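## Task

Using exactly two rods other than the turquoise one, lay out a straight end-to-end train whose total length equals the turquoise rod (10 cm). Lengths by colour in cm: blue 1, magenta 2, grey 3, orange 4, lime 5, purple 6, red 7, green 8, pink 9, turquoise 10. Both train rods must lie flat with their ends touching or nearly touching. No second train may exist, and every rod not in the train must sit at least one rod-width away from it. The layout must hold without the robot; release the rods and move the grippers away at the end.

## Robot and tools

Robot: two arms, left_arm and right_arm, each with six joints and a parallel gripper. Each arm carries a wrist camera: cam_left_wrist and cam_right_wrist, both 616x616 fisheye images.

World frame: one frame shared by both arms, origin on the table top midway between the arms. +x points outward over the table, +z points up, and left_arm sits on the +y side. The names left and right refer to arms only, not to image sides. The gripper's own +z axis runs along the fingers, and the fingers close along its y axis.

Tool execute_actions, argument actions: a list holding zero or one item. An empty list just returns the current state with pictures. An action item is {"rows": [...], "steps": n} with n from 3 to 15 (default 15); each step is 1/30 s. A wait item is {"steps": n} with n up to 300 and no rows; it sends nothing new. Optional boolean pictures asks for camera images; otherwise images come only with an empty list. A refused call sends nothing.

Each row is one flat list of 14 numbers covering both arms, always all 14 even if one arm stays still: left_arm waist, shoulder, elbow, wrist pitch, wrist yaw, wrist roll, opening, then the same seven for right_arm. Joint values are absolute target angles in radians (not offsets), in the same form the Joint positions line prints. Ranges per arm: waist -2.880 to 2.880, shoulder 0.000 to 3.142, elbow 0.000 to 3.019, wrist pitch -1.693 to 1.571, wrist yaw -1.571 to 1.571, wrist roll -2.094 to 2.094. A target more than 0.019 rad beyond a range end, and farther out than the current angle, gets the call refused; true ends may differ by up to 0.019 rad. Opening is an absolute value from -1 (closed) to +1 (fully open, pad gap 0.094 m). Rows are played one per step; if there are fewer rows than steps, the last row repeats. To move one arm only, copy the other arm's current joint values and opening.

Motion is rate limited: per step each joint target stays within a lead of its measured angle (waist 0.264, shoulder 0.32, elbow 0.276, wrist pitch 0.33, wrist yaw 0.186, wrist roll 0.522 rad), and targets are scaled back if they would shift the gripper more than 70 mm in a step. Far goals take several calls. Arms keep heading to the last row between calls until they settle or a step is HELD. The simulation runs while you think and write, and the final 3 steps of each action run after the result is reported.

Result lines: the state line gives each gripper's end_effector_position (metres, world frame) and end_effector_quat_wxyz; this point lies between the pads, about 1 cm behind the fingertips, and may be off, more so at long reach. Joint positions and Joint velocities list each arm's six joints (rad, rad/s) plus the pad gap (m, m/s). grip_measured is the measured opening on the command scale, with a fixed per-gripper error near 1 mm. "joint sent to its limit" means a joint was clamped at its end (possibly from an earlier action); its absence proves nothing. "joint command not followed" means a clearance check altered or blocked joint targets on some steps. HELD marks steps where your row was not (fully) sent. MOTOR HOT appears from 85 C; at 100 C an OVER-TEMPERATURE FAULT drops that arm's hold.

Gripping: to hold a rod, command an opening about 0.03 below grip_measured; a smaller gap grips more lightly. Pads push up to about 50 to 62 N, less on thin parts, with a brief spike at first contact. Release by opening well above the measured value.

Tool zoom_image: camera (cam_left_wrist or cam_right_wrist) and region [x0, y0, x1, y1] in pixels of that camera's latest image, top-left origin, at most 504 by 504. It returns a closer, sharper view.

Calibration (OpenCV fisheye conventions): cam_left_wrist K=[[207.732, 0, 312.51], [0, 206.901, 307.665], [0, 0, 1]], D=[-0.05, 0, 0, 0], pos_world=[0.450287, 0.382499, 0.23952]; cam_right_wrist K=[[208.923, 0, 311.688], [0, 208.087, 308.983], [0, 0, 1]], D=[-0.05, 0, 0, 0], pos_world=[0.173654, 0.00842535, 0.32935]; theta_max_deg=100. T_world_to_cam maps world to camera and follows the arm's joints; results with pictures list updated values. Expect errors of about 0.5 percent focal, 1.5 px centre, 0.5 degrees and 2.5 mm pose.

Tool finished_scene, argument scene: the number of the current scene. Replying without a tool call ends everything.

Typical order: look, identify rod colours and pick a pair summing to the target length, grasp and place each rod flat and in line, nudge ends together, keep other rods a rod-width clear, open, lift away, then call finished_scene.

Avoid: knocking anything off the table, dropping or slamming rods, hard pushes, letting the arms collide or press on each other, and holding loads long enough to overheat. Brief tugs on held parts or pushes on loose rods may happen; recheck positions before finishing.

Each tool is called after ">>>" by a JSON object that holds its "method" and its "body".

## Session

>>> {"method": "execute_actions", "body": {"actions": []}}

Scene clock: 0.00 s of 5100.00 s.
left_arm: end_effector_position=(+0.4547, +0.4818, +0.1708) grip_measured=+1.000 end_effector_quat_wxyz=(+0.482, -0.316, +0.643, +0.503) | right_arm: end_effector_position=(+0.1710, -0.0806, +0.2434) grip_measured=+1.000 end_effector_quat_wxyz=(+0.070, +0.710, -0.701, +0.024)
Joint positions: left_arm=[-0.287  1.548  0.547  0.819 -1.417  0.169  0.094] | right_arm=[ 1.099  1.17   1.12  -1.669  0.004 -0.493  0.094]
Joint velocities: left_arm=[-0.015 -0.005 -0.012  0.002  0.037 -0.022  0.   ] | right_arm=[-0.005 -0.005 -0.002  0.007 -0.051  0.007  0.   ]

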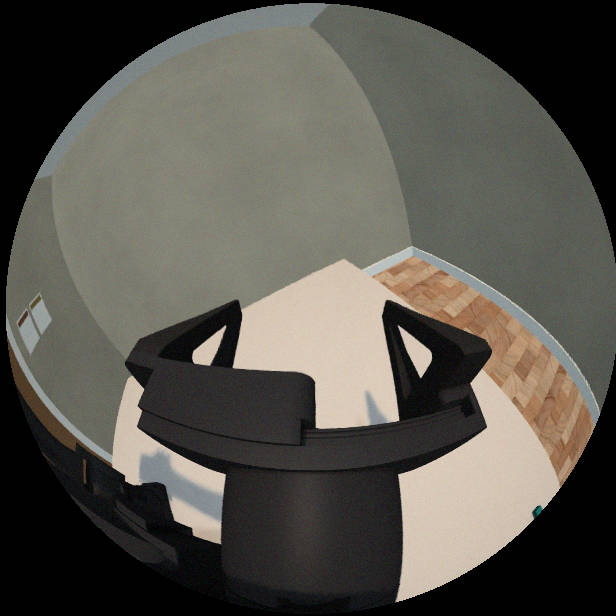

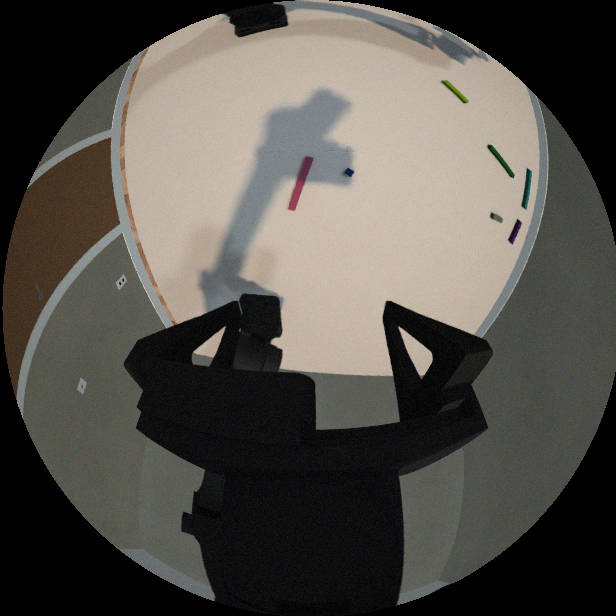

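>>> {"method": "zoom_image", "body": {"camera": "cam_right_wrist", "region": [260, 130, 380, 230]}}

>>> {"method": "zoom_image", "body": {"camera": "cam_right_wrist", "region": [400, 20, 560, 280]}}

Region (260, 130, 380, 230) of cam_right_wrist's 616x616 image, scaled by 4.200, with more detail than that image has.

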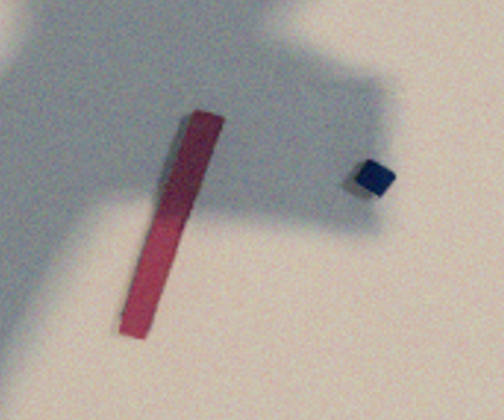

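Region (400, 20, 560, 280) of cam_right_wrist's 616x616 image, scaled by 1.938, with more detail than that image has; it fills the left 310 columns of this view, and the rest is white.

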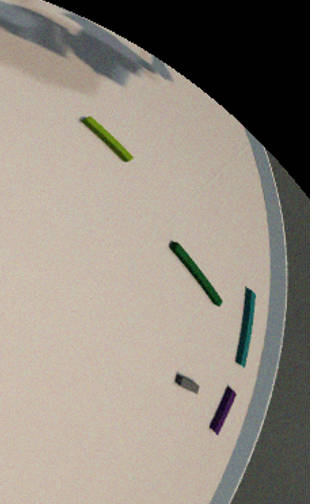

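>>> {"method": "execute_actions", "body": {"actions": [{"rows":[[-0.287,1.548,0.547,0.819,-1.417,0.169,1,0.85,1.17,1.12,-1.669,0,-0.493,1]],"steps":15}]}}

>>> {"method": "execute_actions", "body": {"actions": [], "pictures": false}}

Scene clock: 1.53 s of 5100.00 s.
left_arm: end_effector_position=(+0.4547, +0.4818, +0.1708) grip_measured=+1.000 end_effector_quat_wxyz=(+0.482, -0.316, +0.643, +0.503) | right_arm: end_effector_position=(+0.2312, -0.1233, +0.2434) grip_measured=+1.000 end_effector_quat_wxyz=(-0.073, -0.611, +0.788, -0.013)
Joint positions: left_arm=[-0.287  1.548  0.547  0.819 -1.417  0.169  0.094] | right_arm=[ 0.835  1.17   1.12  -1.669  0.002 -0.493  0.094]
Joint velocities: left_arm=[ 0.005 -0.005 -0.012 -0.007 -0.037  0.007  0.   ] | right_arm=[ 0.122 -0.005  0.017 -0.012 -0.095 -0.022  0.   ]
Steps of this call (steps 1 to 34: nothing new was sent; steps 35 to 46: the first 12 steps of this action). Readings (joint positions):
35: left_arm=[-0.287 1.548 0.547 0.819 -1.417 0.169] | right_arm=[1.081 1.170 1.120 -1.669 -0.005 -0.493]
36: left_arm=[-0.287 1.548 0.547 0.819 -1.417 0.169] | right_arm=[1.038 1.170 1.120 -1.669 -0.007 -0.493]
38: left_arm=[-0.287 1.548 0.547 0.819 -1.417 0.169] | right_arm=[0.920 1.170 1.120 -1.669 -0.002 -0.493]
42: left_arm=[-0.287 1.548 0.547 0.819 -1.417 0.169] | right_arm=[0.816 1.170 1.120 -1.669 0.004 -0.493]
46: the state above

Scene clock: 1.63 s of 5100.00 s.
left_arm: end_effector_position=(+0.4547, +0.4818, +0.1708) grip_measured=+1.000 end_effector_quat_wxyz=(+0.482, -0.316, +0.643, +0.503) | right_arm: end_effector_position=(+0.2299, -0.1221, +0.2434) grip_measured=+1.000 end_effector_quat_wxyz=(-0.073, -0.614, +0.786, -0.013)
Joint positions: left_arm=[-0.287  1.548  0.547  0.819 -1.417  0.169  0.094] | right_arm=[ 0.841  1.17   1.12  -1.669  0.002 -0.493  0.094]
Joint velocities: left_arm=[-0.005 -0.015 -0.027  0.017 -0.051  0.081  0.   ] | right_arm=[ 0.024 -0.005 -0.002  0.017  0.022 -0.007  0.   ]
Kept back: nothing.
Steps of this call (steps 1 to 3: the last 3 steps of your previous action). Readings (joint positions):
1: left_arm=[-0.287 1.548 0.547 0.819 -1.417 0.169] | right_arm=[0.838 1.170 1.120 -1.669 0.002 -0.493]
2: left_arm=[-0.287 1.548 0.547 0.819 -1.417 0.169] | right_arm=[0.840 1.170 1.120 -1.669 0.002 -0.493]
3: the state above

>>> {"method": "execute_actions", "body": {"actions": [{"rows":[[-0.287,1.548,0.547,0.819,-1.417,0.169,1,0.85,1.2,1.12,-1.669,0,-0.493,1],[-0.287,1.548,0.547,0.819,-1.417,0.169,1,0.85,1.24,1.12,-1.669,0,-0.493,1],[-0.287,1.548,0.547,0.819,-1.417,0.169,1,0.85,1.28,1.12,-1.669,0,-0.493,1],[-0.287,1.548,0.547,0.819,-1.417,0.169,1,0.85,1.32,1.12,-1.669,0,-0.493,1],[-0.287,1.548,0.547,0.819,-1.417,0.169,1,0.85,1.36,1.12,-1.669,0,-0.493,1],[-0.287,1.548,0.547,0.819,-1.417,0.169,1,0.85,1.4,1.12,-1.669,0,-0.493,1]],"steps":15}]}}

>>> {"method": "execute_actions", "body": {"actions": [{"rows":[[-0.287,1.548,0.547,0.819,-1.417,0.169,1,0.85,1.4,1.12,-1.62,0,-0.493,1],[-0.287,1.548,0.547,0.819,-1.417,0.169,1,0.85,1.4,1.12,-1.56,0,-0.493,1],[-0.287,1.548,0.547,0.819,-1.417,0.169,1,0.85,1.4,1.12,-1.5,0,-0.493,1],[-0.287,1.548,0.547,0.819,-1.417,0.169,1,0.85,1.4,1.12,-1.44,0,-0.493,1],[-0.287,1.548,0.547,0.819,-1.417,0.169,1,0.85,1.4,1.12,-1.38,0,-0.493,1],[-0.287,1.548,0.547,0.819,-1.417,0.169,1,0.85,1.4,1.12,-1.32,0,-0.493,1]],"steps":15}]}}

>>> {"method": "execute_actions", "body": {"actions": [{"rows":[[-0.287,1.548,0.547,0.819,-1.417,0.169,1,0.85,1.4,1.09,-1.32,0,-0.493,1],[-0.287,1.548,0.547,0.819,-1.417,0.169,1,0.85,1.4,1.06,-1.32,0,-0.493,1],[-0.287,1.548,0.547,0.819,-1.417,0.169,1,0.85,1.4,1.03,-1.32,0,-0.493,1],[-0.287,1.548,0.547,0.819,-1.417,0.169,1,0.85,1.4,1.0,-1.32,0,-0.493,1],[-0.287,1.548,0.547,0.819,-1.417,0.169,1,0.85,1.4,0.97,-1.32,0,-0.493,1],[-0.287,1.548,0.547,0.819,-1.417,0.169,1,0.85,1.4,0.94,-1.32,0,-0.493,1]],"steps":15}]}}

Scene clock: 2.43 s of 5100.00 s.
left_arm: end_effector_position=(+0.4547, +0.4818, +0.1708) grip_measured=+1.000 end_effector_quat_wxyz=(+0.482, -0.316, +0.643, +0.503) | right_arm: end_effector_position=(+0.2417, -0.1092, +0.1675) grip_measured=+1.000 end_effector_quat_wxyz=(-0.209, -0.601, +0.770, -0.037)
Joint positions: left_arm=[-0.287  1.548  0.547  0.819 -1.417  0.169  0.094] | right_arm=[ 0.841  1.441  1.111 -1.669  0.002 -0.493  0.094]
Joint velocities: left_arm=[-0.015 -0.015 -0.007  0.007 -0.081  0.022  0.   ] | right_arm=[ 0.005  0.054 -0.066  0.007 -0.007  0.007  0.   ]
Steps of this call (steps 1 to 12: the robot went on to your last target; steps 13 to 24: the first 12 steps of this action). Readings (joint positions):
13: left_arm=[-0.287 1.548 0.547 0.819 -1.417 0.169] | right_arm=[0.841 1.171 1.120 -1.669 0.002 -0.493]
14: left_arm=[-0.287 1.548 0.547 0.819 -1.417 0.169] | right_arm=[0.841 1.177 1.120 -1.669 0.002 -0.493]
16: left_arm=[-0.287 1.548 0.547 0.819 -1.417 0.169] | right_arm=[0.841 1.208 1.120 -1.669 0.002 -0.493]
20: left_arm=[-0.287 1.548 0.547 0.819 -1.417 0.169] | right_arm=[0.841 1.357 1.119 -1.669 0.002 -0.493]
24: the state above

Scene clock: 2.93 s of 5100.00 s.
left_arm: end_effector_position=(+0.4547, +0.4818, +0.1708) grip_measured=+1.000 end_effector_quat_wxyz=(+0.482, -0.316, +0.643, +0.503) | right_arm: end_effector_position=(+0.2940, -0.0518, +0.1604) grip_measured=+1.000 end_effector_quat_wxyz=(-0.026, -0.615, +0.788, -0.005)
Joint positions: left_arm=[-0.287  1.548  0.547  0.819 -1.417  0.169  0.094] | right_arm=[ 0.841  1.399  1.109 -1.334  0.002 -0.493  0.094]
Joint velocities: left_arm=[ 0.005 -0.005 -0.002 -0.007 -0.037  0.066  0.   ] | right_arm=[-0.005 -0.015 -0.017  0.037 -0.037  0.007  0.   ]
Steps of this call (steps 1 to 3: the last 3 steps of your previous action; steps 4 to 15: the first 12 steps of this action). Readings (joint positions):
4: left_arm=[-0.287 1.548 0.547 0.819 -1.417 0.169] | right_arm=[0.841 1.424 1.109 -1.663 0.002 -0.493]
5: left_arm=[-0.287 1.548 0.547 0.819 -1.417 0.169] | right_arm=[0.841 1.416 1.109 -1.641 0.002 -0.493]
7: left_arm=[-0.287 1.548 0.547 0.819 -1.417 0.169] | right_arm=[0.841 1.404 1.109 -1.556 0.002 -0.493]
11: left_arm=[-0.287 1.548 0.547 0.819 -1.417 0.169] | right_arm=[0.841 1.399 1.109 -1.366 0.002 -0.493]
15: the state above

Scene clock: 3.43 s of 5100.00 s.
left_arm: end_effector_position=(+0.4547, +0.4818, +0.1708) grip_measured=+1.000 end_effector_quat_wxyz=(+0.482, -0.316, +0.643, +0.503) | right_arm: end_effector_position=(+0.2471, -0.1033, +0.0999) grip_measured=+1.000 end_effector_quat_wxyz=(-0.114, -0.611, +0.783, -0.021)
Joint positions: left_arm=[-0.287  1.548  0.547  0.819 -1.417  0.169  0.094] | right_arm=[ 0.841  1.402  0.923 -1.324  0.002 -0.493  0.094]
Joint velocities: left_arm=[-0.015  0.005 -0.027 -0.007  0.037  0.007  0.   ] | right_arm=[-0.005 -0.015 -0.012 -0.007  0.037  0.022  0.   ]
Steps of this call (steps 1 to 3: the last 3 steps of your previous action; steps 4 to 15: the first 12 steps of this action). Readings (joint positions):
4: left_arm=[-0.287 1.548 0.547 0.819 -1.417 0.169] | right_arm=[0.841 1.399 1.107 -1.332 0.002 -0.493]
5: left_arm=[-0.287 1.548 0.547 0.819 -1.417 0.169] | right_arm=[0.841 1.399 1.101 -1.330 0.002 -0.493]
7: left_arm=[-0.287 1.548 0.547 0.819 -1.417 0.169] | right_arm=[0.841 1.396 1.066 -1.325 0.002 -0.493]
11: left_arm=[-0.287 1.548 0.547 0.819 -1.417 0.169] | right_arm=[0.841 1.397 0.950 -1.324 0.002 -0.493]
15: the state above

>>> {"method": "execute_actions", "body": {"actions": [{"rows":[[-0.287,1.548,0.547,0.819,-1.417,0.169,1,0.87,1.4,0.93,-1.29,0,-0.45,1],[-0.287,1.548,0.547,0.819,-1.417,0.169,1,0.9,1.4,0.92,-1.26,0,-0.39,1],[-0.287,1.548,0.547,0.819,-1.417,0.169,1,0.93,1.405,0.91,-1.22,0,-0.33,1],[-0.287,1.548,0.547,0.819,-1.417,0.169,1,0.96,1.405,0.905,-1.18,0,-0.27,1],[-0.287,1.548,0.547,0.819,-1.417,0.169,1,0.99,1.41,0.9,-1.14,0,-0.21,1],[-0.287,1.548,0.547,0.819,-1.417,0.169,1,1.02,1.41,0.89,-1.1,0,-0.15,1],[-0.287,1.548,0.547,0.819,-1.417,0.169,1,1.05,1.415,0.885,-1.06,0,-0.08,1],[-0.287,1.548,0.547,0.819,-1.417,0.169,1,1.07,1.416,0.88,-1.035,0,-0.02,0],[-0.287,1.548,0.547,0.819,-1.417,0.169,1,1.085,1.416,0.875,-1.02,0,0.023,0]],"steps":15}]}}

>>> {"method": "execute_actions", "body": {"actions": [{"steps":8}], "pictures": true}}

Scene clock: 5.00 s of 5100.00 s.
left_arm: end_effector_position=(+0.4547, +0.4818, +0.1708) grip_measured=+1.000 end_effector_quat_wxyz=(+0.482, -0.316, +0.643, +0.503) | right_arm: end_effector_position=(+0.2055, -0.0114, +0.0785) grip_measured=+0.016 end_effector_quat_wxyz=(+0.003, -0.560, +0.828, +0.003)
Joint positions: left_arm=[-0.287  1.548  0.547  0.819 -1.417  0.169  0.094] | right_arm=[ 1.1    1.405  0.882 -1.039 -0.002 -0.098  0.048]
Joint velocities: left_arm=[-0.015  0.005 -0.017 -0.007 -0.037  0.066  0.   ] | right_arm=[ 0.249  0.005 -0.061  0.129 -0.022  0.593 -0.029]
Steps of this call (steps 1 to 3: the last 3 steps of your previous action; steps 4 to 15: the robot went on to your last target; steps 16 to 35: nothing new was sent; steps 36 to 47: the first 12 steps of this action). Readings (joint positions):
36: left_arm=[-0.287 1.548 0.547 0.819 -1.417 0.169] | right_arm=[0.842 1.401 0.923 -1.321 0.002 -0.489]
37: left_arm=[-0.287 1.548 0.547 0.819 -1.417 0.169] | right_arm=[0.847 1.401 0.922 -1.308 0.002 -0.475]
39: left_arm=[-0.287 1.548 0.547 0.819 -1.417 0.169] | right_arm=[0.876 1.401 0.917 -1.256 0.002 -0.420]
43: left_arm=[-0.287 1.548 0.547 0.819 -1.417 0.169] | right_arm=[1.002 1.402 0.895 -1.109 0.002 -0.245]
47: the state above

Scene clock: 5.27 s of 5100.00 s.
left_arm: end_effector_position=(+0.4547, +0.4818, +0.1708) grip_measured=+1.000 end_effector_quat_wxyz=(+0.482, -0.316, +0.643, +0.503) | right_arm: end_effector_position=(+0.2062, -0.0120, +0.0772) grip_measured=+0.002 end_effector_quat_wxyz=(+0.004, -0.522, +0.853, +0.003)
Joint positions: left_arm=[-0.287  1.548  0.547  0.819 -1.417  0.169  0.094] | right_arm=[ 1.097  1.405  0.878 -1.034 -0.002 -0.011  0.047]
Joint velocities: left_arm=[-0.005 -0.005 -0.017 -0.012 -0.007 -0.051  0.   ] | right_arm=[-0.015  0.005  0.012  0.012 -0.022  0.154 -0.   ]
Kept back: nothing.
Steps of this call (steps 1 to 3: the last 3 steps of your previous action; steps 4 to 8: the robot went on to your last target). Readings (joint positions):
1: left_arm=[-0.287 1.548 0.547 0.819 -1.417 0.169] | right_arm=[1.104 1.405 0.880 -1.036 -0.002 -0.078]
2: left_arm=[-0.287 1.548 0.547 0.819 -1.417 0.169] | right_arm=[1.103 1.405 0.879 -1.035 -0.002 -0.061]
4: left_arm=[-0.287 1.548 0.547 0.819 -1.417 0.169] | right_arm=[1.100 1.405 0.878 -1.034 -0.002 -0.036]
8: the state above
camera_calibration (this result's frames):
cam_right_wrist: T_world_to_cam=[[0.887946, -0.459885, 0.00754367, -0.187331], [-0.377092, -0.718502, 0.584428, 0.028387], [-0.26335, -0.521785, -0.811411, 0.234386], [0, 0, 0, 1]] pos_world=[0.23877, 0.0565444, 0.175006]

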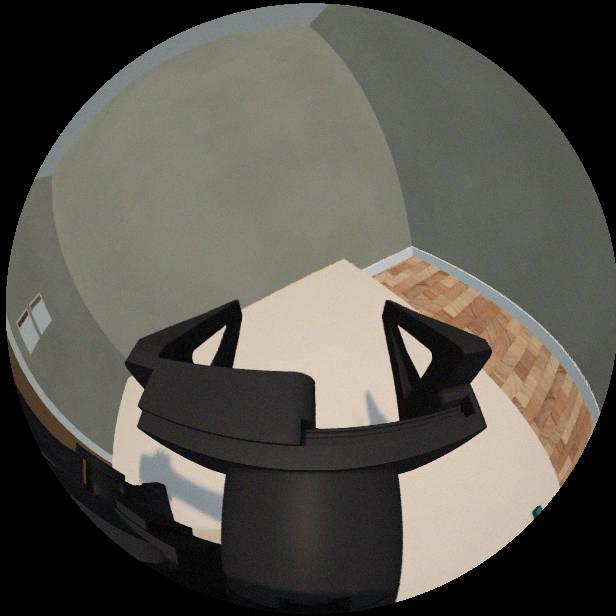

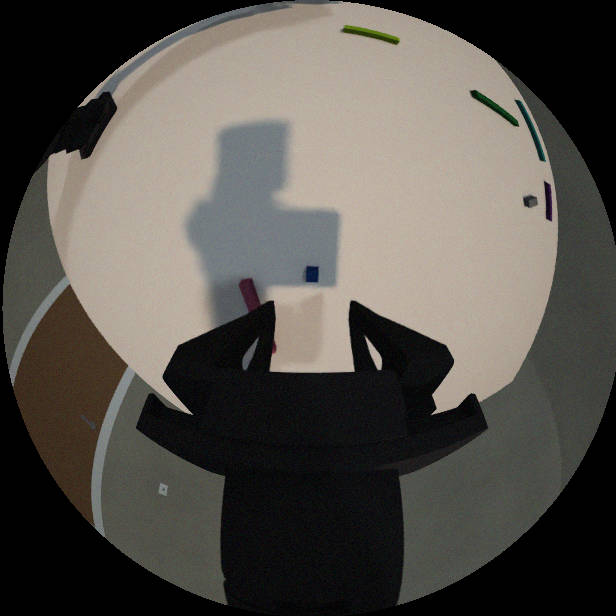

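>>> {"method": "zoom_image", "body": {"camera": "cam_right_wrist", "region": [220, 240, 380, 360]}}

Region (220, 240, 380, 360) of cam_right_wrist's 616x616 image, scaled by 3.150, with more detail than that image has; it fills the top 378 rows of this view, and the rest is white.

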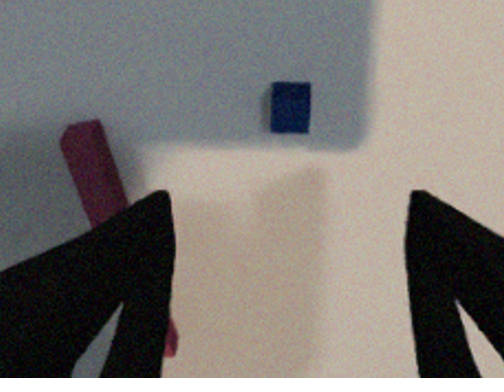

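>>> {"method": "execute_actions", "body": {"actions": [{"rows":[[-0.287,1.548,0.547,0.819,-1.417,0.169,1,1.09,1.42,0.87,-1.01,0,0.01,-0.2],[-0.287,1.548,0.547,0.819,-1.417,0.169,1,1.09,1.43,0.86,-0.99,0,0.01,-0.3],[-0.287,1.548,0.547,0.819,-1.417,0.169,1,1.09,1.44,0.85,-0.97,0,0.01,-0.4],[-0.287,1.548,0.547,0.819,-1.417,0.169,1,1.09,1.45,0.84,-0.95,0,0.01,-0.4],[-0.287,1.548,0.547,0.819,-1.417,0.169,1,1.09,1.46,0.83,-0.93,0,0.01,-0.4],[-0.287,1.548,0.547,0.819,-1.417,0.169,1,1.09,1.47,0.82,-0.91,0,0.01,-0.4],[-0.287,1.548,0.547,0.819,-1.417,0.169,1,1.09,1.475,0.81,-0.9,0,0.01,-0.4]],"steps":15}]}}

>>> {"method": "execute_actions", "body": {"actions": [{"steps":6}], "pictures": true}}

>>> {"method": "zoom_image", "body": {"camera": "cam_right_wrist", "region": [200, 240, 380, 360]}}

Scene clock: 6.27 s of 5100.00 s.
left_arm: end_effector_position=(+0.4547, +0.4818, +0.1708) grip_measured=+1.000 end_effector_quat_wxyz=(+0.482, -0.316, +0.643, +0.503) | right_arm: end_effector_position=(+0.2014, -0.0211, +0.0309) grip_measured=-0.398 end_effector_quat_wxyz=(-0.008, -0.515, +0.857, -0.004)
Joint positions: left_arm=[-0.287  1.548  0.547  0.819 -1.417  0.169  0.094] | right_arm=[ 1.097  1.476  0.806 -0.918 -0.002  0.006  0.028]
Joint velocities: left_arm=[ 0.005 -0.015  0.002 -0.002 -0.022 -0.007  0.   ] | right_arm=[-0.005  0.073 -0.056  0.007 -0.037 -0.037 -0.001]
Steps of this call (steps 1 to 18: the robot went on to your last target; steps 19 to 30: the first 12 steps of this action). Readings (joint positions):
19: left_arm=[-0.287 1.548 0.547 0.819 -1.417 0.169] | right_arm=[1.097 1.405 0.877 -1.032 -0.002 0.006]
20: left_arm=[-0.287 1.548 0.547 0.819 -1.417 0.169] | right_arm=[1.097 1.406 0.875 -1.024 -0.002 0.006]
22: left_arm=[-0.287 1.548 0.547 0.819 -1.417 0.169] | right_arm=[1.097 1.411 0.864 -0.995 -0.002 0.006]
26: left_arm=[-0.287 1.548 0.547 0.819 -1.417 0.169] | right_arm=[1.097 1.447 0.827 -0.928 -0.002 0.006]
30: the state above

Scene clock: 6.47 s of 5100.00 s.
left_arm: end_effector_position=(+0.4547, +0.4818, +0.1708) grip_measured=+1.000 end_effector_quat_wxyz=(+0.482, -0.316, +0.643, +0.503) | right_arm: end_effector_position=(+0.2017, -0.0207, +0.0303) grip_measured=-0.398 end_effector_quat_wxyz=(-0.007, -0.515, +0.857, -0.003)
Joint positions: left_arm=[-0.287  1.548  0.547  0.819 -1.417  0.169  0.094] | right_arm=[ 1.097  1.477  0.805 -0.914 -0.002  0.006  0.028]
Joint velocities: left_arm=[-0.015  0.005 -0.022 -0.022 -0.022  0.007  0.   ] | right_arm=[ 0.015 -0.005  0.002  0.002 -0.007  0.051 -0.   ]
Kept back: nothing.
Steps of this call (steps 1 to 3: the last 3 steps of your previous action; steps 4 to 6: the robot went on to your last target). Readings (joint positions):
1: left_arm=[-0.287 1.548 0.547 0.819 -1.417 0.169] | right_arm=[1.097 1.477 0.805 -0.918 -0.002 0.006]
2: left_arm=[-0.287 1.548 0.547 0.819 -1.417 0.169] | right_arm=[1.097 1.477 0.805 -0.917 -0.002 0.006]
4: left_arm=[-0.287 1.548 0.547 0.819 -1.417 0.169] | right_arm=[1.097 1.477 0.805 -0.914 -0.002 0.006]
6: the state above
camera_calibration (this result's frames):
cam_right_wrist: T_world_to_cam=[[0.88001, -0.474894, 0.00768767, -0.185648], [-0.382436, -0.698896, 0.60439, 0.0487962], [-0.281648, -0.534809, -0.796651, 0.193539], [0, 0, 0, 1]] pos_world=[0.236544, 0.049447, 0.126119]

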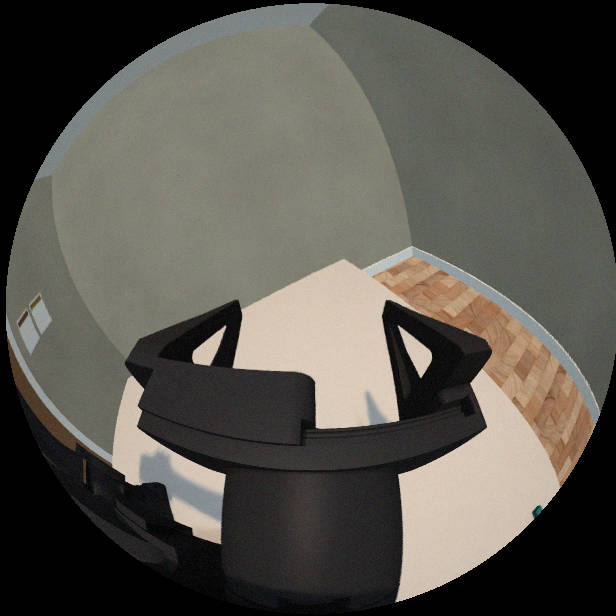

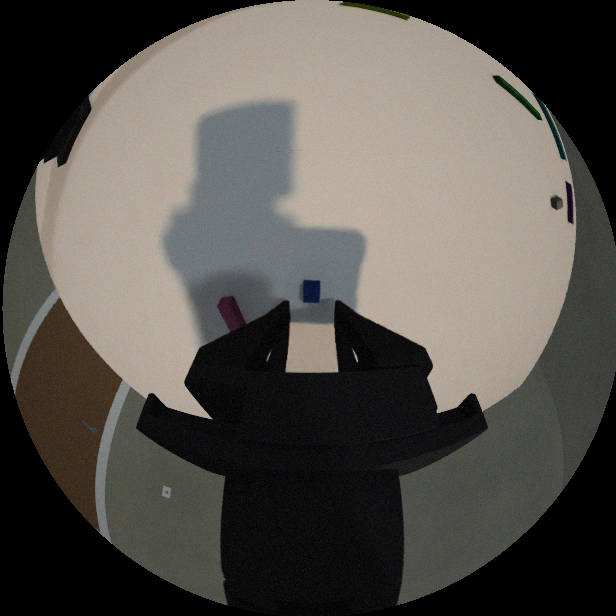

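Region (200, 240, 380, 360) of cam_right_wrist's 616x616 image, scaled by 2.800, with more detail than that image has.

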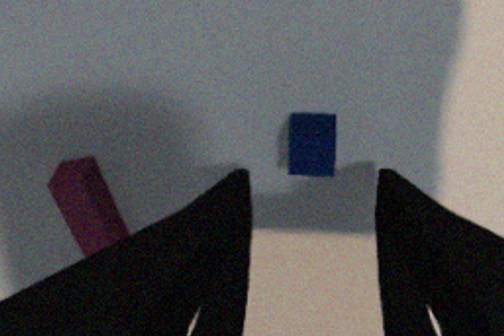

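>>> {"method": "execute_actions", "body": {"actions": [{"rows":[[-0.287,1.548,0.547,0.819,-1.417,0.169,1,1.09,1.48,0.808,-0.89,0,0.01,-0.4],[-0.287,1.548,0.547,0.819,-1.417,0.169,1,1.09,1.485,0.805,-0.88,0,0.01,-0.4],[-0.287,1.548,0.547,0.819,-1.417,0.169,1,1.09,1.49,0.802,-0.87,0,0.01,-0.4],[-0.287,1.548,0.547,0.819,-1.417,0.169,1,1.09,1.495,0.799,-0.86,0,0.01,-0.4],[-0.287,1.548,0.547,0.819,-1.417,0.169,1,1.09,1.5,0.796,-0.85,0,0.01,-0.4],[-0.287,1.548,0.547,0.819,-1.417,0.169,1,1.09,1.505,0.793,-0.84,0,0.01,-0.4],[-0.287,1.548,0.547,0.819,-1.417,0.169,1,1.09,1.51,0.79,-0.83,0,0.01,-0.4]],"steps":15}]}}

>>> {"method": "execute_actions", "body": {"actions": [{"steps":6}], "pictures": true}}

>>> {"method": "zoom_image", "body": {"camera": "cam_right_wrist", "region": [200, 240, 380, 360]}}

Scene clock: 7.23 s of 5100.00 s.
left_arm: end_effector_position=(+0.4547, +0.4818, +0.1708) grip_measured=+1.000 end_effector_quat_wxyz=(+0.482, -0.316, +0.643, +0.503) | right_arm: end_effector_position=(+0.2063, -0.0120, +0.0204) grip_measured=-0.398 end_effector_quat_wxyz=(+0.010, -0.515, +0.857, +0.007)
Joint positions: left_arm=[-0.287  1.548  0.547  0.819 -1.417  0.169  0.094] | right_arm=[ 1.097  1.498  0.794 -0.844 -0.001  0.006  0.028]
Joint velocities: left_arm=[ 0.005 -0.005 -0.007 -0.007 -0.022  0.051  0.   ] | right_arm=[ 0.005 -0.015  0.002  0.076 -0.007 -0.022  0.   ]
Steps of this call (steps 1 to 11: the robot went on to your last target; steps 12 to 23: the first 12 steps of this action). Readings (joint positions):
12: left_arm=[-0.287 1.548 0.547 0.819 -1.417 0.169] | right_arm=[1.097 1.477 0.805 -0.911 -0.002 0.006]
13: left_arm=[-0.287 1.548 0.547 0.819 -1.417 0.169] | right_arm=[1.097 1.477 0.805 -0.907 -0.002 0.006]
15: left_arm=[-0.287 1.548 0.547 0.819 -1.417 0.169] | right_arm=[1.097 1.477 0.805 -0.892 -0.002 0.006]
19: left_arm=[-0.287 1.548 0.547 0.819 -1.417 0.169] | right_arm=[1.097 1.486 0.800 -0.853 -0.002 0.006]
23: the state above

Scene clock: 7.43 s of 5100.00 s.
left_arm: end_effector_position=(+0.4547, +0.4818, +0.1708) grip_measured=+1.000 end_effector_quat_wxyz=(+0.482, -0.316, +0.643, +0.503) | right_arm: end_effector_position=(+0.2065, -0.0116, +0.0204) grip_measured=-0.398 end_effector_quat_wxyz=(+0.011, -0.515, +0.857, +0.007)
Joint positions: left_arm=[-0.287  1.548  0.547  0.819 -1.417  0.169  0.094] | right_arm=[ 1.097  1.498  0.794 -0.842 -0.001  0.006  0.028]
Joint velocities: left_arm=[-0.005 -0.005  0.007 -0.017 -0.051 -0.007  0.   ] | right_arm=[-0.005  0.015 -0.002 -0.012 -0.051 -0.022 -0.001]
Kept back: nothing.
Steps of this call (steps 1 to 3: the last 3 steps of your previous action; steps 4 to 6: the robot went on to your last target). Readings (joint positions):
1: left_arm=[-0.287 1.548 0.547 0.819 -1.417 0.169] | right_arm=[1.097 1.498 0.794 -0.843 -0.001 0.006]
2: left_arm=[-0.287 1.548 0.547 0.819 -1.417 0.169] | right_arm=[1.097 1.498 0.794 -0.842 -0.001 0.006]
4: left_arm=[-0.287 1.548 0.547 0.819 -1.417 0.169] | right_arm=[1.097 1.498 0.794 -0.842 -0.001 0.006]
6: the state above
camera_calibration (this result's frames):
cam_right_wrist: T_world_to_cam=[[0.879863, -0.475167, 0.00755444, -0.185478], [-0.393666, -0.71986, 0.57169, 0.0657153], [-0.26621, -0.505983, -0.820435, 0.189598], [0, 0, 0, 1]] pos_world=[0.239538, 0.0551059, 0.119385]

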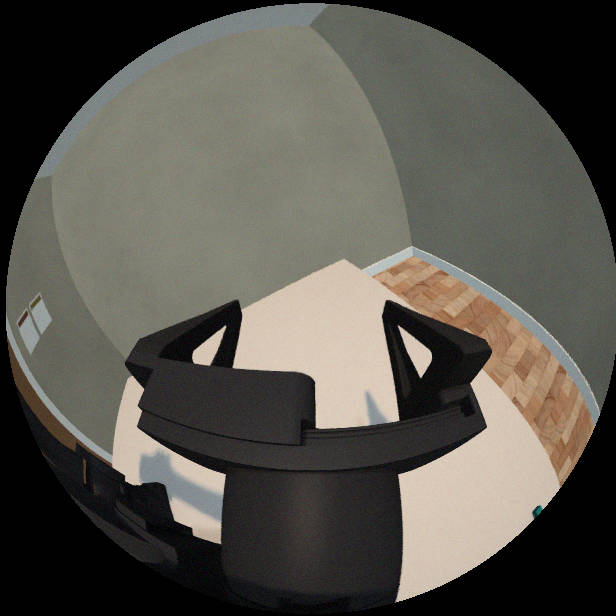

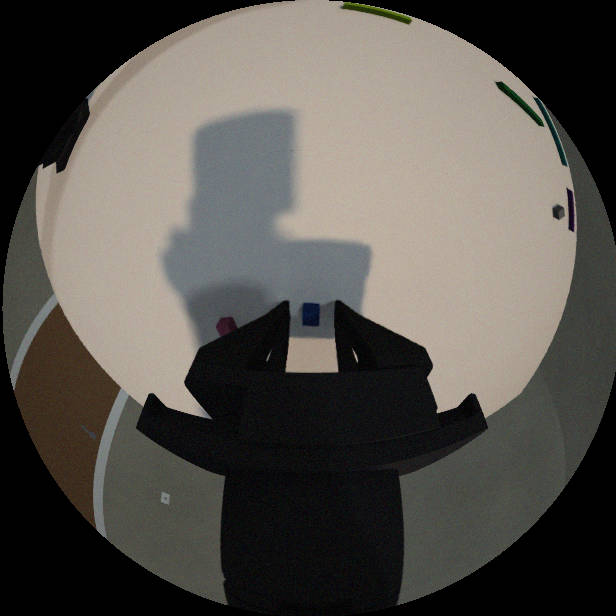

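Region (200, 240, 380, 360) of cam_right_wrist's 616x616 image, scaled by 2.800, with more detail than that image has.

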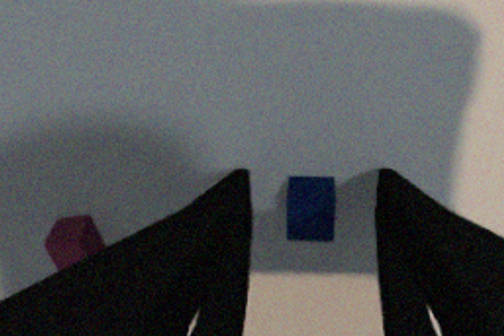

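>>> {"method": "execute_actions", "body": {"actions": [{"rows":[[-0.287,1.548,0.547,0.819,-1.417,0.169,1,1.09,1.512,0.785,-0.84,0,0.01,-0.4],[-0.287,1.548,0.547,0.819,-1.417,0.169,1,1.09,1.514,0.781,-0.845,0,0.01,-0.4],[-0.287,1.548,0.547,0.819,-1.417,0.169,1,1.09,1.516,0.778,-0.85,0,0.01,-0.4],[-0.287,1.548,0.547,0.819,-1.417,0.169,1,1.09,1.518,0.775,-0.85,0,0.01,-0.4]],"steps":12}]}}

>>> {"method": "execute_actions", "body": {"actions": [{"steps":6}], "pictures": true}}

>>> {"method": "zoom_image", "body": {"camera": "cam_right_wrist", "region": [200, 240, 380, 360]}}

Scene clock: 8.00 s of 5100.00 s.
left_arm: end_effector_position=(+0.4547, +0.4818, +0.1708) grip_measured=+1.000 end_effector_quat_wxyz=(+0.482, -0.316, +0.643, +0.503) | right_arm: end_effector_position=(+0.2063, -0.0119, +0.0202) grip_measured=-0.398 end_effector_quat_wxyz=(+0.010, -0.515, +0.857, +0.007)
Joint positions: left_arm=[-0.287  1.548  0.547  0.819 -1.417  0.169  0.094] | right_arm=[ 1.097  1.498  0.794 -0.842 -0.001  0.006  0.028]
Joint velocities: left_arm=[-0.015  0.005  0.002  0.002 -0.007 -0.007  0.   ] | right_arm=[ 0.005 -0.015 -0.002 -0.007 -0.022 -0.125 -0.001]
Steps of this call (steps 1 to 8: the robot went on to your last target; steps 9 to 17: the first 9 steps of this action). Readings (joint positions):
9: left_arm=[-0.287 1.548 0.547 0.819 -1.417 0.169] | right_arm=[1.097 1.498 0.794 -0.842 -0.001 0.006]
10: left_arm=[-0.287 1.548 0.547 0.819 -1.417 0.169] | right_arm=[1.097 1.498 0.794 -0.842 -0.001 0.006]
12: left_arm=[-0.287 1.548 0.547 0.819 -1.417 0.169] | right_arm=[1.097 1.498 0.794 -0.842 -0.001 0.006]
16: left_arm=[-0.287 1.548 0.547 0.819 -1.417 0.169] | right_arm=[1.097 1.498 0.794 -0.842 -0.001 0.006]
17: the state above

Scene clock: 8.20 s of 5100.00 s.
left_arm: end_effector_position=(+0.4547, +0.4818, +0.1708) grip_measured=+1.000 end_effector_quat_wxyz=(+0.482, -0.316, +0.643, +0.503) | right_arm: end_effector_position=(+0.2063, -0.0119, +0.0202) grip_measured=-0.398 end_effector_quat_wxyz=(+0.010, -0.515, +0.857, +0.007)
Joint positions: left_arm=[-0.287  1.548  0.547  0.819 -1.417  0.169  0.094] | right_arm=[ 1.097  1.498  0.794 -0.842 -0.001  0.006  0.028]
Joint velocities: left_arm=[-0.015  0.005 -0.002 -0.002  0.007  0.095  0.   ] | right_arm=[-0.015 -0.005 -0.027  0.002 -0.022 -0.066 -0.   ]
Kept back: nothing.
Steps of this call (steps 1 to 3: the last 3 steps of your previous action; steps 4 to 6: the robot went on to your last target). Readings (joint positions):
1: left_arm=[-0.287 1.548 0.547 0.819 -1.417 0.169] | right_arm=[1.097 1.498 0.794 -0.842 -0.001 0.006]
2: left_arm=[-0.287 1.548 0.547 0.819 -1.417 0.169] | right_arm=[1.097 1.498 0.794 -0.842 -0.001 0.006]
4: left_arm=[-0.287 1.548 0.547 0.819 -1.417 0.169] | right_arm=[1.097 1.498 0.794 -0.842 -0.001 0.006]
6: the state above
camera_calibration (this result's frames):
cam_right_wrist: T_world_to_cam=[[0.879866, -0.475162, 0.00756427, -0.185482], [-0.393464, -0.719473, 0.572315, 0.0654867], [-0.2665, -0.506537, -0.819999, 0.189241], [0, 0, 0, 1]] pos_world=[0.239399, 0.0548396, 0.119102]

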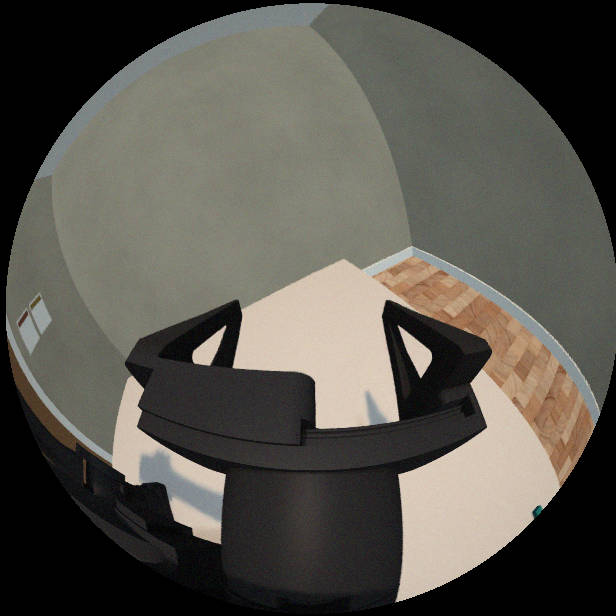

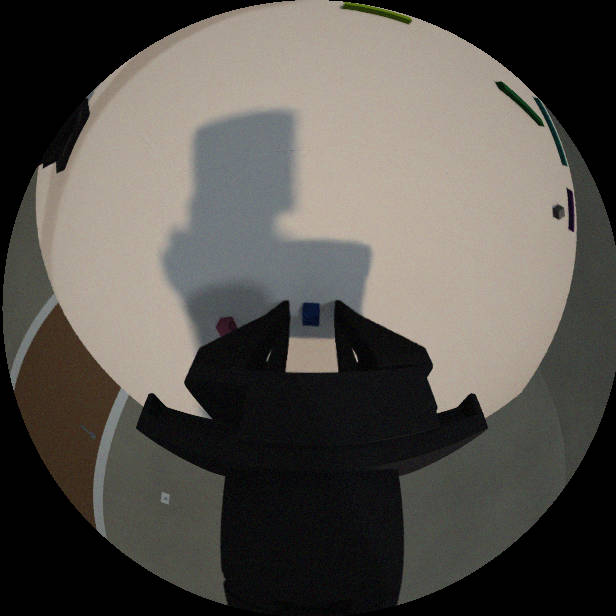

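Region (200, 240, 380, 360) of cam_right_wrist's 616x616 image, scaled by 2.800, with more detail than that image has.

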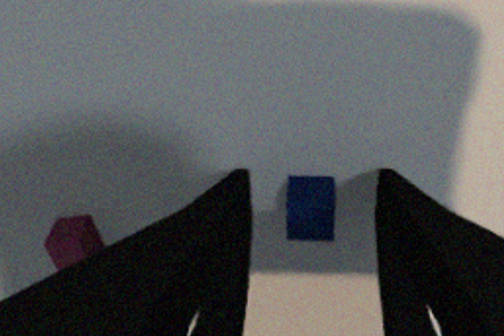

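>>> {"method": "execute_actions", "body": {"actions": [{"rows":[[-0.287,1.548,0.547,0.819,-1.417,0.169,1,1.09,1.495,0.797,-0.842,0,0.01,-0.5],[-0.287,1.548,0.547,0.819,-1.417,0.169,1,1.09,1.49,0.8,-0.842,0,0.01,-0.6],[-0.287,1.548,0.547,0.819,-1.417,0.169,1,1.09,1.49,0.8,-0.842,0,0.01,-0.68],[-0.287,1.548,0.547,0.819,-1.417,0.169,1,1.09,1.49,0.8,-0.842,0,0.01,-0.73],[-0.287,1.548,0.547,0.819,-1.417,0.169,1,1.09,1.49,0.8,-0.842,0,0.01,-0.76],[-0.287,1.548,0.547,0.819,-1.417,0.169,1,1.09,1.49,0.8,-0.842,0,0.01,-0.79],[-0.287,1.548,0.547,0.819,-1.417,0.169,1,1.09,1.49,0.8,-0.842,0,0.01,-0.82]],"steps":15}], "pictures": true}}

>>> {"method": "zoom_image", "body": {"camera": "cam_right_wrist", "region": [200, 240, 380, 360]}}

Scene clock: 8.90 s of 5100.00 s.
left_arm: end_effector_position=(+0.4547, +0.4818, +0.1708) grip_measured=+1.000 end_effector_quat_wxyz=(+0.482, -0.316, +0.643, +0.503) | right_arm: end_effector_position=(+0.2068, -0.0120, +0.0206) grip_measured=-0.806 end_effector_quat_wxyz=(+0.011, -0.515, +0.857, +0.006)
Joint positions: left_arm=[-0.287  1.548  0.547  0.819 -1.417  0.169  0.094] | right_arm=[ 1.097  1.496  0.794 -0.842  0.001  0.006  0.009]
Joint velocities: left_arm=[-0.005 -0.015  0.022 -0.007 -0.007  0.007  0.   ] | right_arm=[ 0.005 -0.005 -0.012  0.007 -0.022  0.051  0.001]
Steps of this call (steps 1 to 9: the robot went on to your last target; steps 10 to 21: the first 12 steps of this action). Readings (joint positions):
10: left_arm=[-0.287 1.548 0.547 0.819 -1.417 0.169] | right_arm=[1.097 1.497 0.794 -0.842 0.001 0.006]
11: left_arm=[-0.287 1.548 0.547 0.819 -1.417 0.169] | right_arm=[1.097 1.496 0.794 -0.842 0.001 0.006]
13: left_arm=[-0.287 1.548 0.547 0.819 -1.417 0.169] | right_arm=[1.097 1.496 0.794 -0.842 0.001 0.006]
17: left_arm=[-0.287 1.548 0.547 0.819 -1.417 0.169] | right_arm=[1.097 1.496 0.794 -0.842 0.001 0.006]
21: the state above
camera_calibration (this result's frames):
cam_right_wrist: T_world_to_cam=[[0.879808, -0.47522, 0.0102186, -0.185986], [-0.395168, -0.719318, 0.571335, 0.0657506], [-0.264159, -0.506703, -0.820653, 0.189158], [0, 0, 0, 1]] pos_world=[0.239582, 0.0547583, 0.119568]

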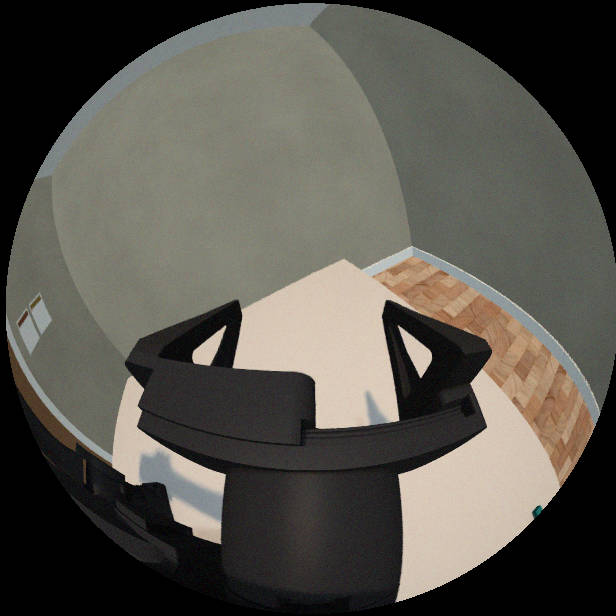

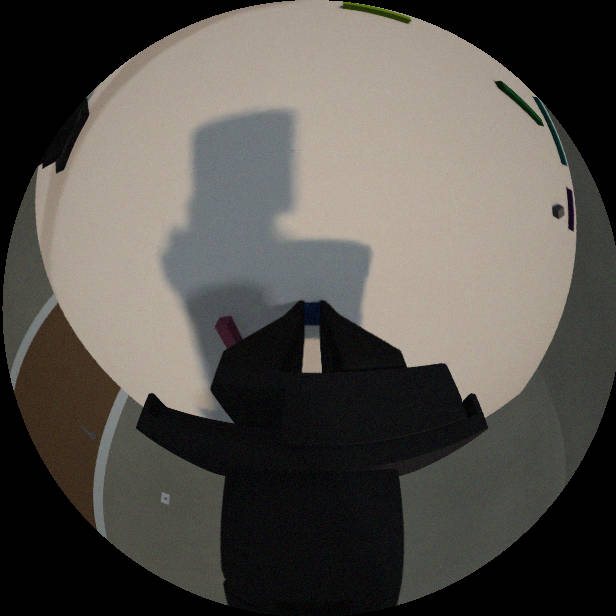

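Region (200, 240, 380, 360) of cam_right_wrist's 616x616 image, scaled by 2.800, with more detail than that image has.

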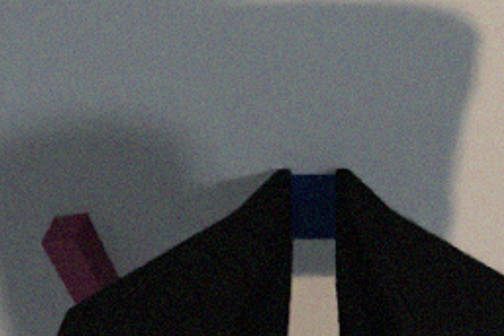

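>>> {"method": "execute_actions", "body": {"actions": [{"rows":[[-0.287,1.548,0.547,0.819,-1.417,0.169,1,1.09,1.48,0.81,-0.87,0,0.01,-0.835],[-0.287,1.548,0.547,0.819,-1.417,0.169,1,1.09,1.47,0.82,-0.9,0,0.01,-0.835],[-0.287,1.548,0.547,0.819,-1.417,0.169,1,1.09,1.455,0.83,-0.93,0,0.01,-0.835],[-0.287,1.548,0.547,0.819,-1.417,0.169,1,1.09,1.44,0.84,-0.96,0,0.01,-0.835],[-0.287,1.548,0.547,0.819,-1.417,0.169,1,1.1,1.42,0.83,-0.97,0,0.01,-0.835],[-0.287,1.548,0.547,0.819,-1.417,0.169,1,1.115,1.395,0.805,-0.97,0,0.01,-0.835],[-0.287,1.548,0.547,0.819,-1.417,0.169,1,1.13,1.37,0.78,-0.97,0,0.01,-0.835],[-0.287,1.548,0.547,0.819,-1.417,0.169,1,1.15,1.345,0.75,-0.97,0,0.01,-0.835],[-0.287,1.548,0.547,0.819,-1.417,0.169,1,1.17,1.32,0.72,-0.97,0,0.01,-0.835],[-0.287,1.548,0.547,0.819,-1.417,0.169,1,1.19,1.29,0.69,-0.97,0,0.01,-0.835],[-0.287,1.548,0.547,0.819,-1.417,0.169,1,1.21,1.26,0.66,-0.97,0,0.01,-0.835],[-0.287,1.548,0.547,0.819,-1.417,0.169,1,1.23,1.23,0.63,-0.97,0,0.01,-0.835],[-0.287,1.548,0.547,0.819,-1.417,0.169,1,1.245,1.205,0.6,-0.97,0,0.01,-0.835],[-0.287,1.548,0.547,0.819,-1.417,0.169,1,1.257,1.185,0.578,-0.965,0,0.01,-0.835],[-0.287,1.548,0.547,0.819,-1.417,0.169,1,1.265,1.172,0.565,-0.96,0,0.01,-0.835]],"steps":15}]}}

>>> {"method": "execute_actions", "body": {"actions": [{"steps":14}], "pictures": true}}

>>> {"method": "zoom_image", "body": {"camera": "cam_right_wrist", "region": [230, 170, 400, 350]}}

Scene clock: 10.03 s of 5100.00 s.
left_arm: end_effector_position=(+0.4547, +0.4818, +0.1708) grip_measured=+1.000 end_effector_quat_wxyz=(+0.482, -0.316, +0.643, +0.503) | right_arm: end_effector_position=(+0.1614, -0.0492, +0.0558) grip_measured=-0.816 end_effector_quat_wxyz=(+0.014, -0.547, +0.837, +0.009)
Joint positions: left_arm=[-0.287  1.548  0.547  0.819 -1.417  0.169  0.094] | right_arm=[ 1.172  1.284  0.697 -0.951  0.001  0.006  0.009]
Joint velocities: left_arm=[ 0.005 -0.005 -0.007  0.012 -0.007  0.022  0.   ] | right_arm=[ 0.718 -1.031 -0.838 -0.017  0.066  0.022  0.002]
Steps of this call (steps 1 to 3: the last 3 steps of your previous action; steps 4 to 15: the robot went on to your last target; steps 16 to 22: nothing new was sent; steps 23 to 34: the first 12 steps of this action). Readings (joint positions):
23: left_arm=[-0.287 1.548 0.547 0.819 -1.417 0.169] | right_arm=[1.097 1.496 0.794 -0.845 0.001 0.006]
24: left_arm=[-0.287 1.548 0.547 0.819 -1.417 0.169] | right_arm=[1.097 1.495 0.794 -0.855 0.001 0.006]
26: left_arm=[-0.287 1.548 0.547 0.819 -1.417 0.169] | right_arm=[1.097 1.485 0.794 -0.897 0.001 0.006]
30: left_arm=[-0.287 1.548 0.547 0.819 -1.417 0.169] | right_arm=[1.104 1.417 0.784 -0.949 0.001 0.006]
34: the state above

Scene clock: 10.50 s of 5100.00 s.
left_arm: end_effector_position=(+0.4547, +0.4818, +0.1708) grip_measured=+1.000 end_effector_quat_wxyz=(+0.482, -0.316, +0.643, +0.503) | right_arm: end_effector_position=(+0.1164, -0.0937, +0.0407) grip_measured=-0.815 end_effector_quat_wxyz=(+0.001, -0.586, +0.810, +0.001)
Joint positions: left_arm=[-0.287  1.548  0.547  0.819 -1.417  0.169  0.094] | right_arm=[ 1.266  1.164  0.555 -0.958 -0.     0.006  0.009]
Joint velocities: left_arm=[-0.015 -0.005 -0.002  0.002 -0.022  0.022  0.   ] | right_arm=[-0.005 -0.005 -0.007 -0.017  0.022 -0.022 -0.002]
Kept back: nothing.
Steps of this call (steps 1 to 3: the last 3 steps of your previous action; steps 4 to 14: the robot went on to your last target). Readings (joint positions):
1: left_arm=[-0.287 1.548 0.547 0.819 -1.417 0.169] | right_arm=[1.197 1.249 0.665 -0.952 0.001 0.006]
2: left_arm=[-0.287 1.548 0.547 0.819 -1.417 0.169] | right_arm=[1.222 1.218 0.633 -0.953 0.001 0.006]
4: left_arm=[-0.287 1.548 0.547 0.819 -1.417 0.169] | right_arm=[1.257 1.174 0.580 -0.954 -0.000 0.006]
8: left_arm=[-0.287 1.548 0.547 0.819 -1.417 0.169] | right_arm=[1.266 1.164 0.555 -0.958 -0.000 0.006]
14: the state above
camera_calibration (this result's frames):
cam_right_wrist: T_world_to_cam=[[0.947412, -0.319891, 0.00898189, -0.1388], [-0.263379, -0.763484, 0.589681, -0.0604751], [-0.181776, -0.561037, -0.807586, 0.12513], [0, 0, 0, 1]] pos_world=[0.138318, -0.02037, 0.137961]

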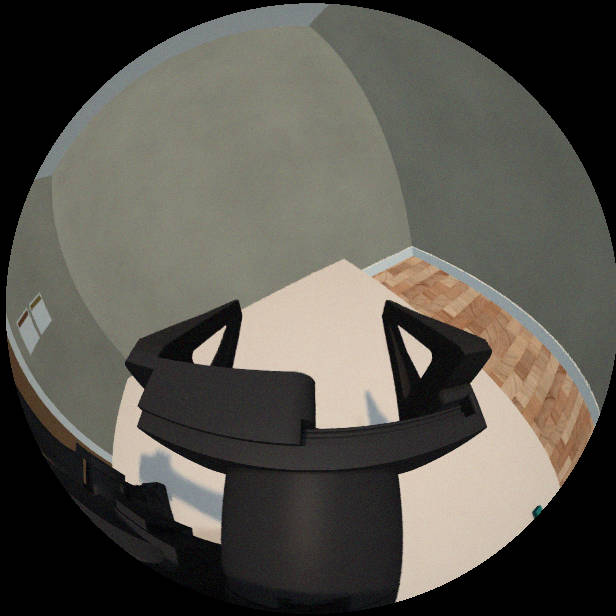

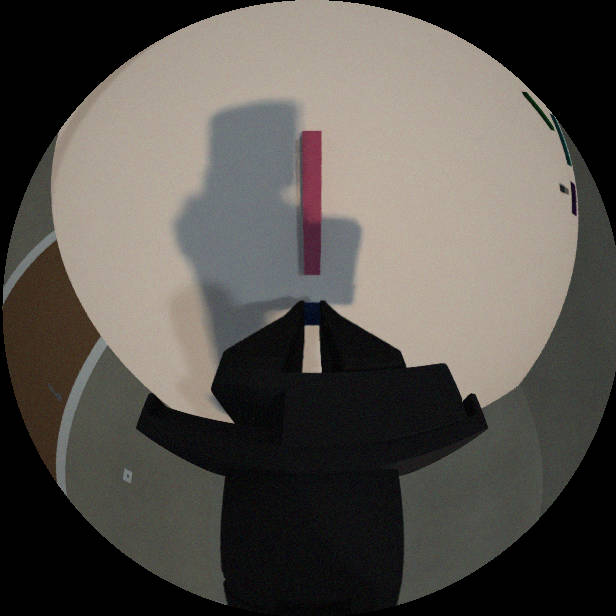

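Region (230, 170, 400, 350) of cam_right_wrist's 616x616 image, scaled by 2.800, with more detail than that image has.

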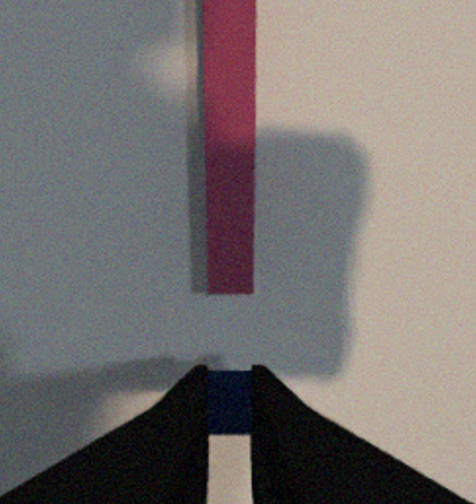

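>>> {"method": "execute_actions", "body": {"actions": [{"rows":[[-0.287,1.548,0.547,0.819,-1.417,0.169,1,1.265,1.178,0.56,-0.945,0,0.01,-0.835],[-0.287,1.548,0.547,0.819,-1.417,0.169,1,1.265,1.186,0.556,-0.93,0,0.01,-0.835],[-0.287,1.548,0.547,0.819,-1.417,0.169,1,1.265,1.194,0.552,-0.915,0,0.01,-0.835],[-0.287,1.548,0.547,0.819,-1.417,0.169,1,1.265,1.202,0.548,-0.9,0,0.01,-0.835],[-0.287,1.548,0.547,0.819,-1.417,0.169,1,1.265,1.21,0.544,-0.885,0,0.01,-0.835],[-0.287,1.548,0.547,0.819,-1.417,0.169,1,1.265,1.218,0.54,-0.872,0,0.01,-0.835],[-0.287,1.548,0.547,0.819,-1.417,0.169,1,1.265,1.224,0.538,-0.86,0,0.01,-0.835]],"steps":15}]}}

>>> {"method": "execute_actions", "body": {"actions": [{"steps":6}], "pictures": true}}

>>> {"method": "zoom_image", "body": {"camera": "cam_right_wrist", "region": [260, 250, 360, 350]}}

Scene clock: 11.30 s of 5100.00 s.
left_arm: end_effector_position=(+0.4547, +0.4818, +0.1708) grip_measured=+1.000 end_effector_quat_wxyz=(+0.482, -0.316, +0.643, +0.503) | right_arm: end_effector_position=(+0.1188, -0.0865, +0.0234) grip_measured=-0.815 end_effector_quat_wxyz=(+0.006, -0.586, +0.810, +0.005)
Joint positions: left_arm=[-0.287  1.548  0.547  0.819 -1.417  0.169  0.094] | right_arm=[ 1.266  1.22   0.54  -0.875 -0.     0.006  0.009]
Joint velocities: left_arm=[-0.024 -0.005 -0.002 -0.012 -0.022 -0.022  0.   ] | right_arm=[-0.015 -0.005 -0.017  0.007  0.037 -0.007 -0.   ]
Steps of this call (steps 1 to 12: the robot went on to your last target; steps 13 to 24: the first 12 steps of this action). Readings (joint positions):
13: left_arm=[-0.287 1.548 0.547 0.819 -1.417 0.169] | right_arm=[1.266 1.164 0.555 -0.958 -0.000 0.006]
14: left_arm=[-0.287 1.548 0.547 0.819 -1.417 0.169] | right_arm=[1.266 1.166 0.555 -0.955 -0.000 0.006]
16: left_arm=[-0.287 1.548 0.547 0.819 -1.417 0.169] | right_arm=[1.266 1.174 0.555 -0.938 -0.000 0.006]
20: left_arm=[-0.287 1.548 0.547 0.819 -1.417 0.169] | right_arm=[1.266 1.205 0.547 -0.886 -0.000 0.006]
24: the state above

Scene clock: 11.50 s of 5100.00 s.
left_arm: end_effector_position=(+0.4547, +0.4818, +0.1708) grip_measured=+1.000 end_effector_quat_wxyz=(+0.482, -0.316, +0.643, +0.503) | right_arm: end_effector_position=(+0.1189, -0.0863, +0.0232) grip_measured=-0.815 end_effector_quat_wxyz=(+0.006, -0.586, +0.810, +0.005)
Joint positions: left_arm=[-0.287  1.548  0.547  0.819 -1.417  0.169  0.094] | right_arm=[ 1.266  1.22   0.539 -0.874 -0.     0.006  0.009]
Joint velocities: left_arm=[ 0.005 -0.015 -0.002  0.007 -0.022 -0.037  0.   ] | right_arm=[-0.024  0.005 -0.027 -0.002 -0.051  0.007  0.   ]
Kept back: nothing.
Steps of this call (steps 1 to 3: the last 3 steps of your previous action; steps 4 to 6: the robot went on to your last target). Readings (joint positions):
1: left_arm=[-0.287 1.548 0.547 0.819 -1.417 0.169] | right_arm=[1.266 1.220 0.539 -0.875 -0.000 0.006]
2: left_arm=[-0.287 1.548 0.547 0.819 -1.417 0.169] | right_arm=[1.266 1.220 0.539 -0.875 -0.000 0.006]
4: left_arm=[-0.287 1.548 0.547 0.819 -1.417 0.169] | right_arm=[1.266 1.220 0.539 -0.874 -0.000 0.006]
6: the state above
camera_calibration (this result's frames):
cam_right_wrist: T_world_to_cam=[[0.947377, -0.319997, 0.0088211, -0.138545], [-0.265644, -0.770486, 0.57947, -0.0439546], [-0.178632, -0.55132, -0.814946, 0.116318], [0, 0, 0, 1]] pos_world=[0.140356, -0.0140721, 0.121485]

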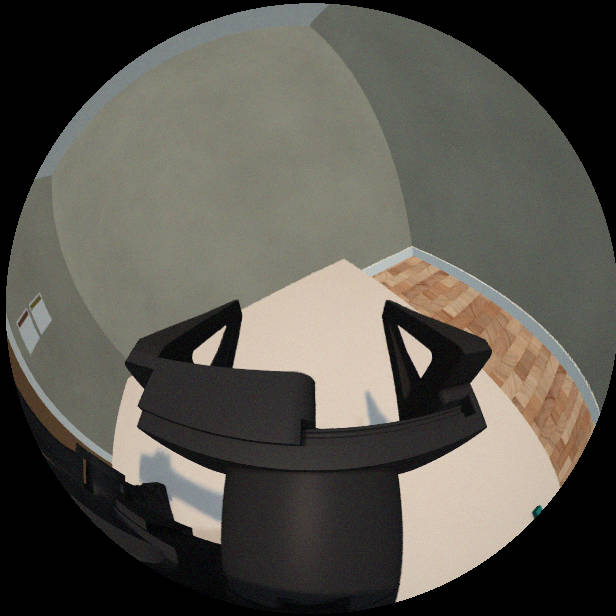

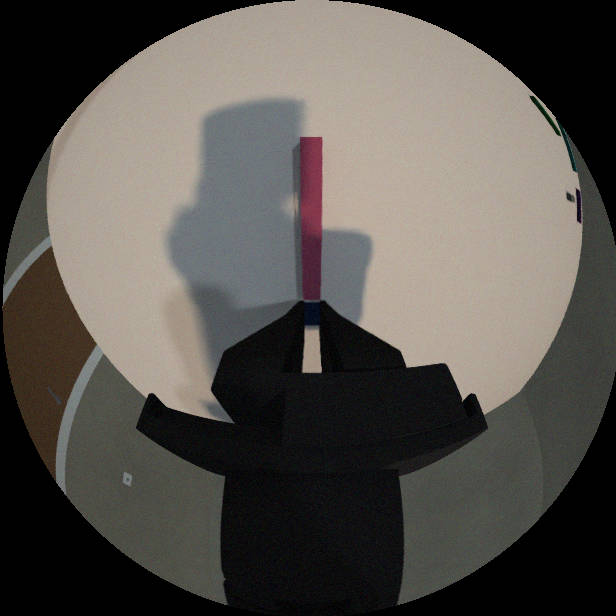

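Region (260, 250, 360, 350) of cam_right_wrist's 616x616 image, scaled by 5.040, with more detail than that image has.

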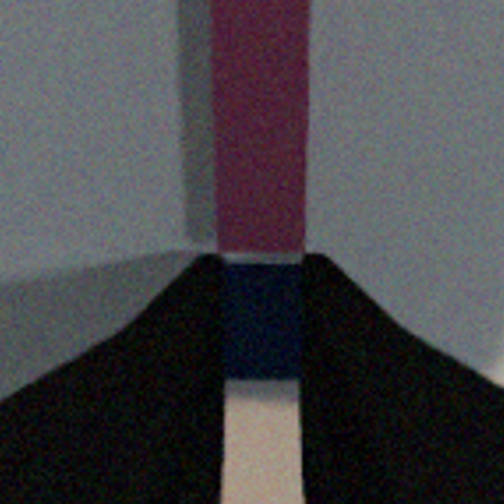

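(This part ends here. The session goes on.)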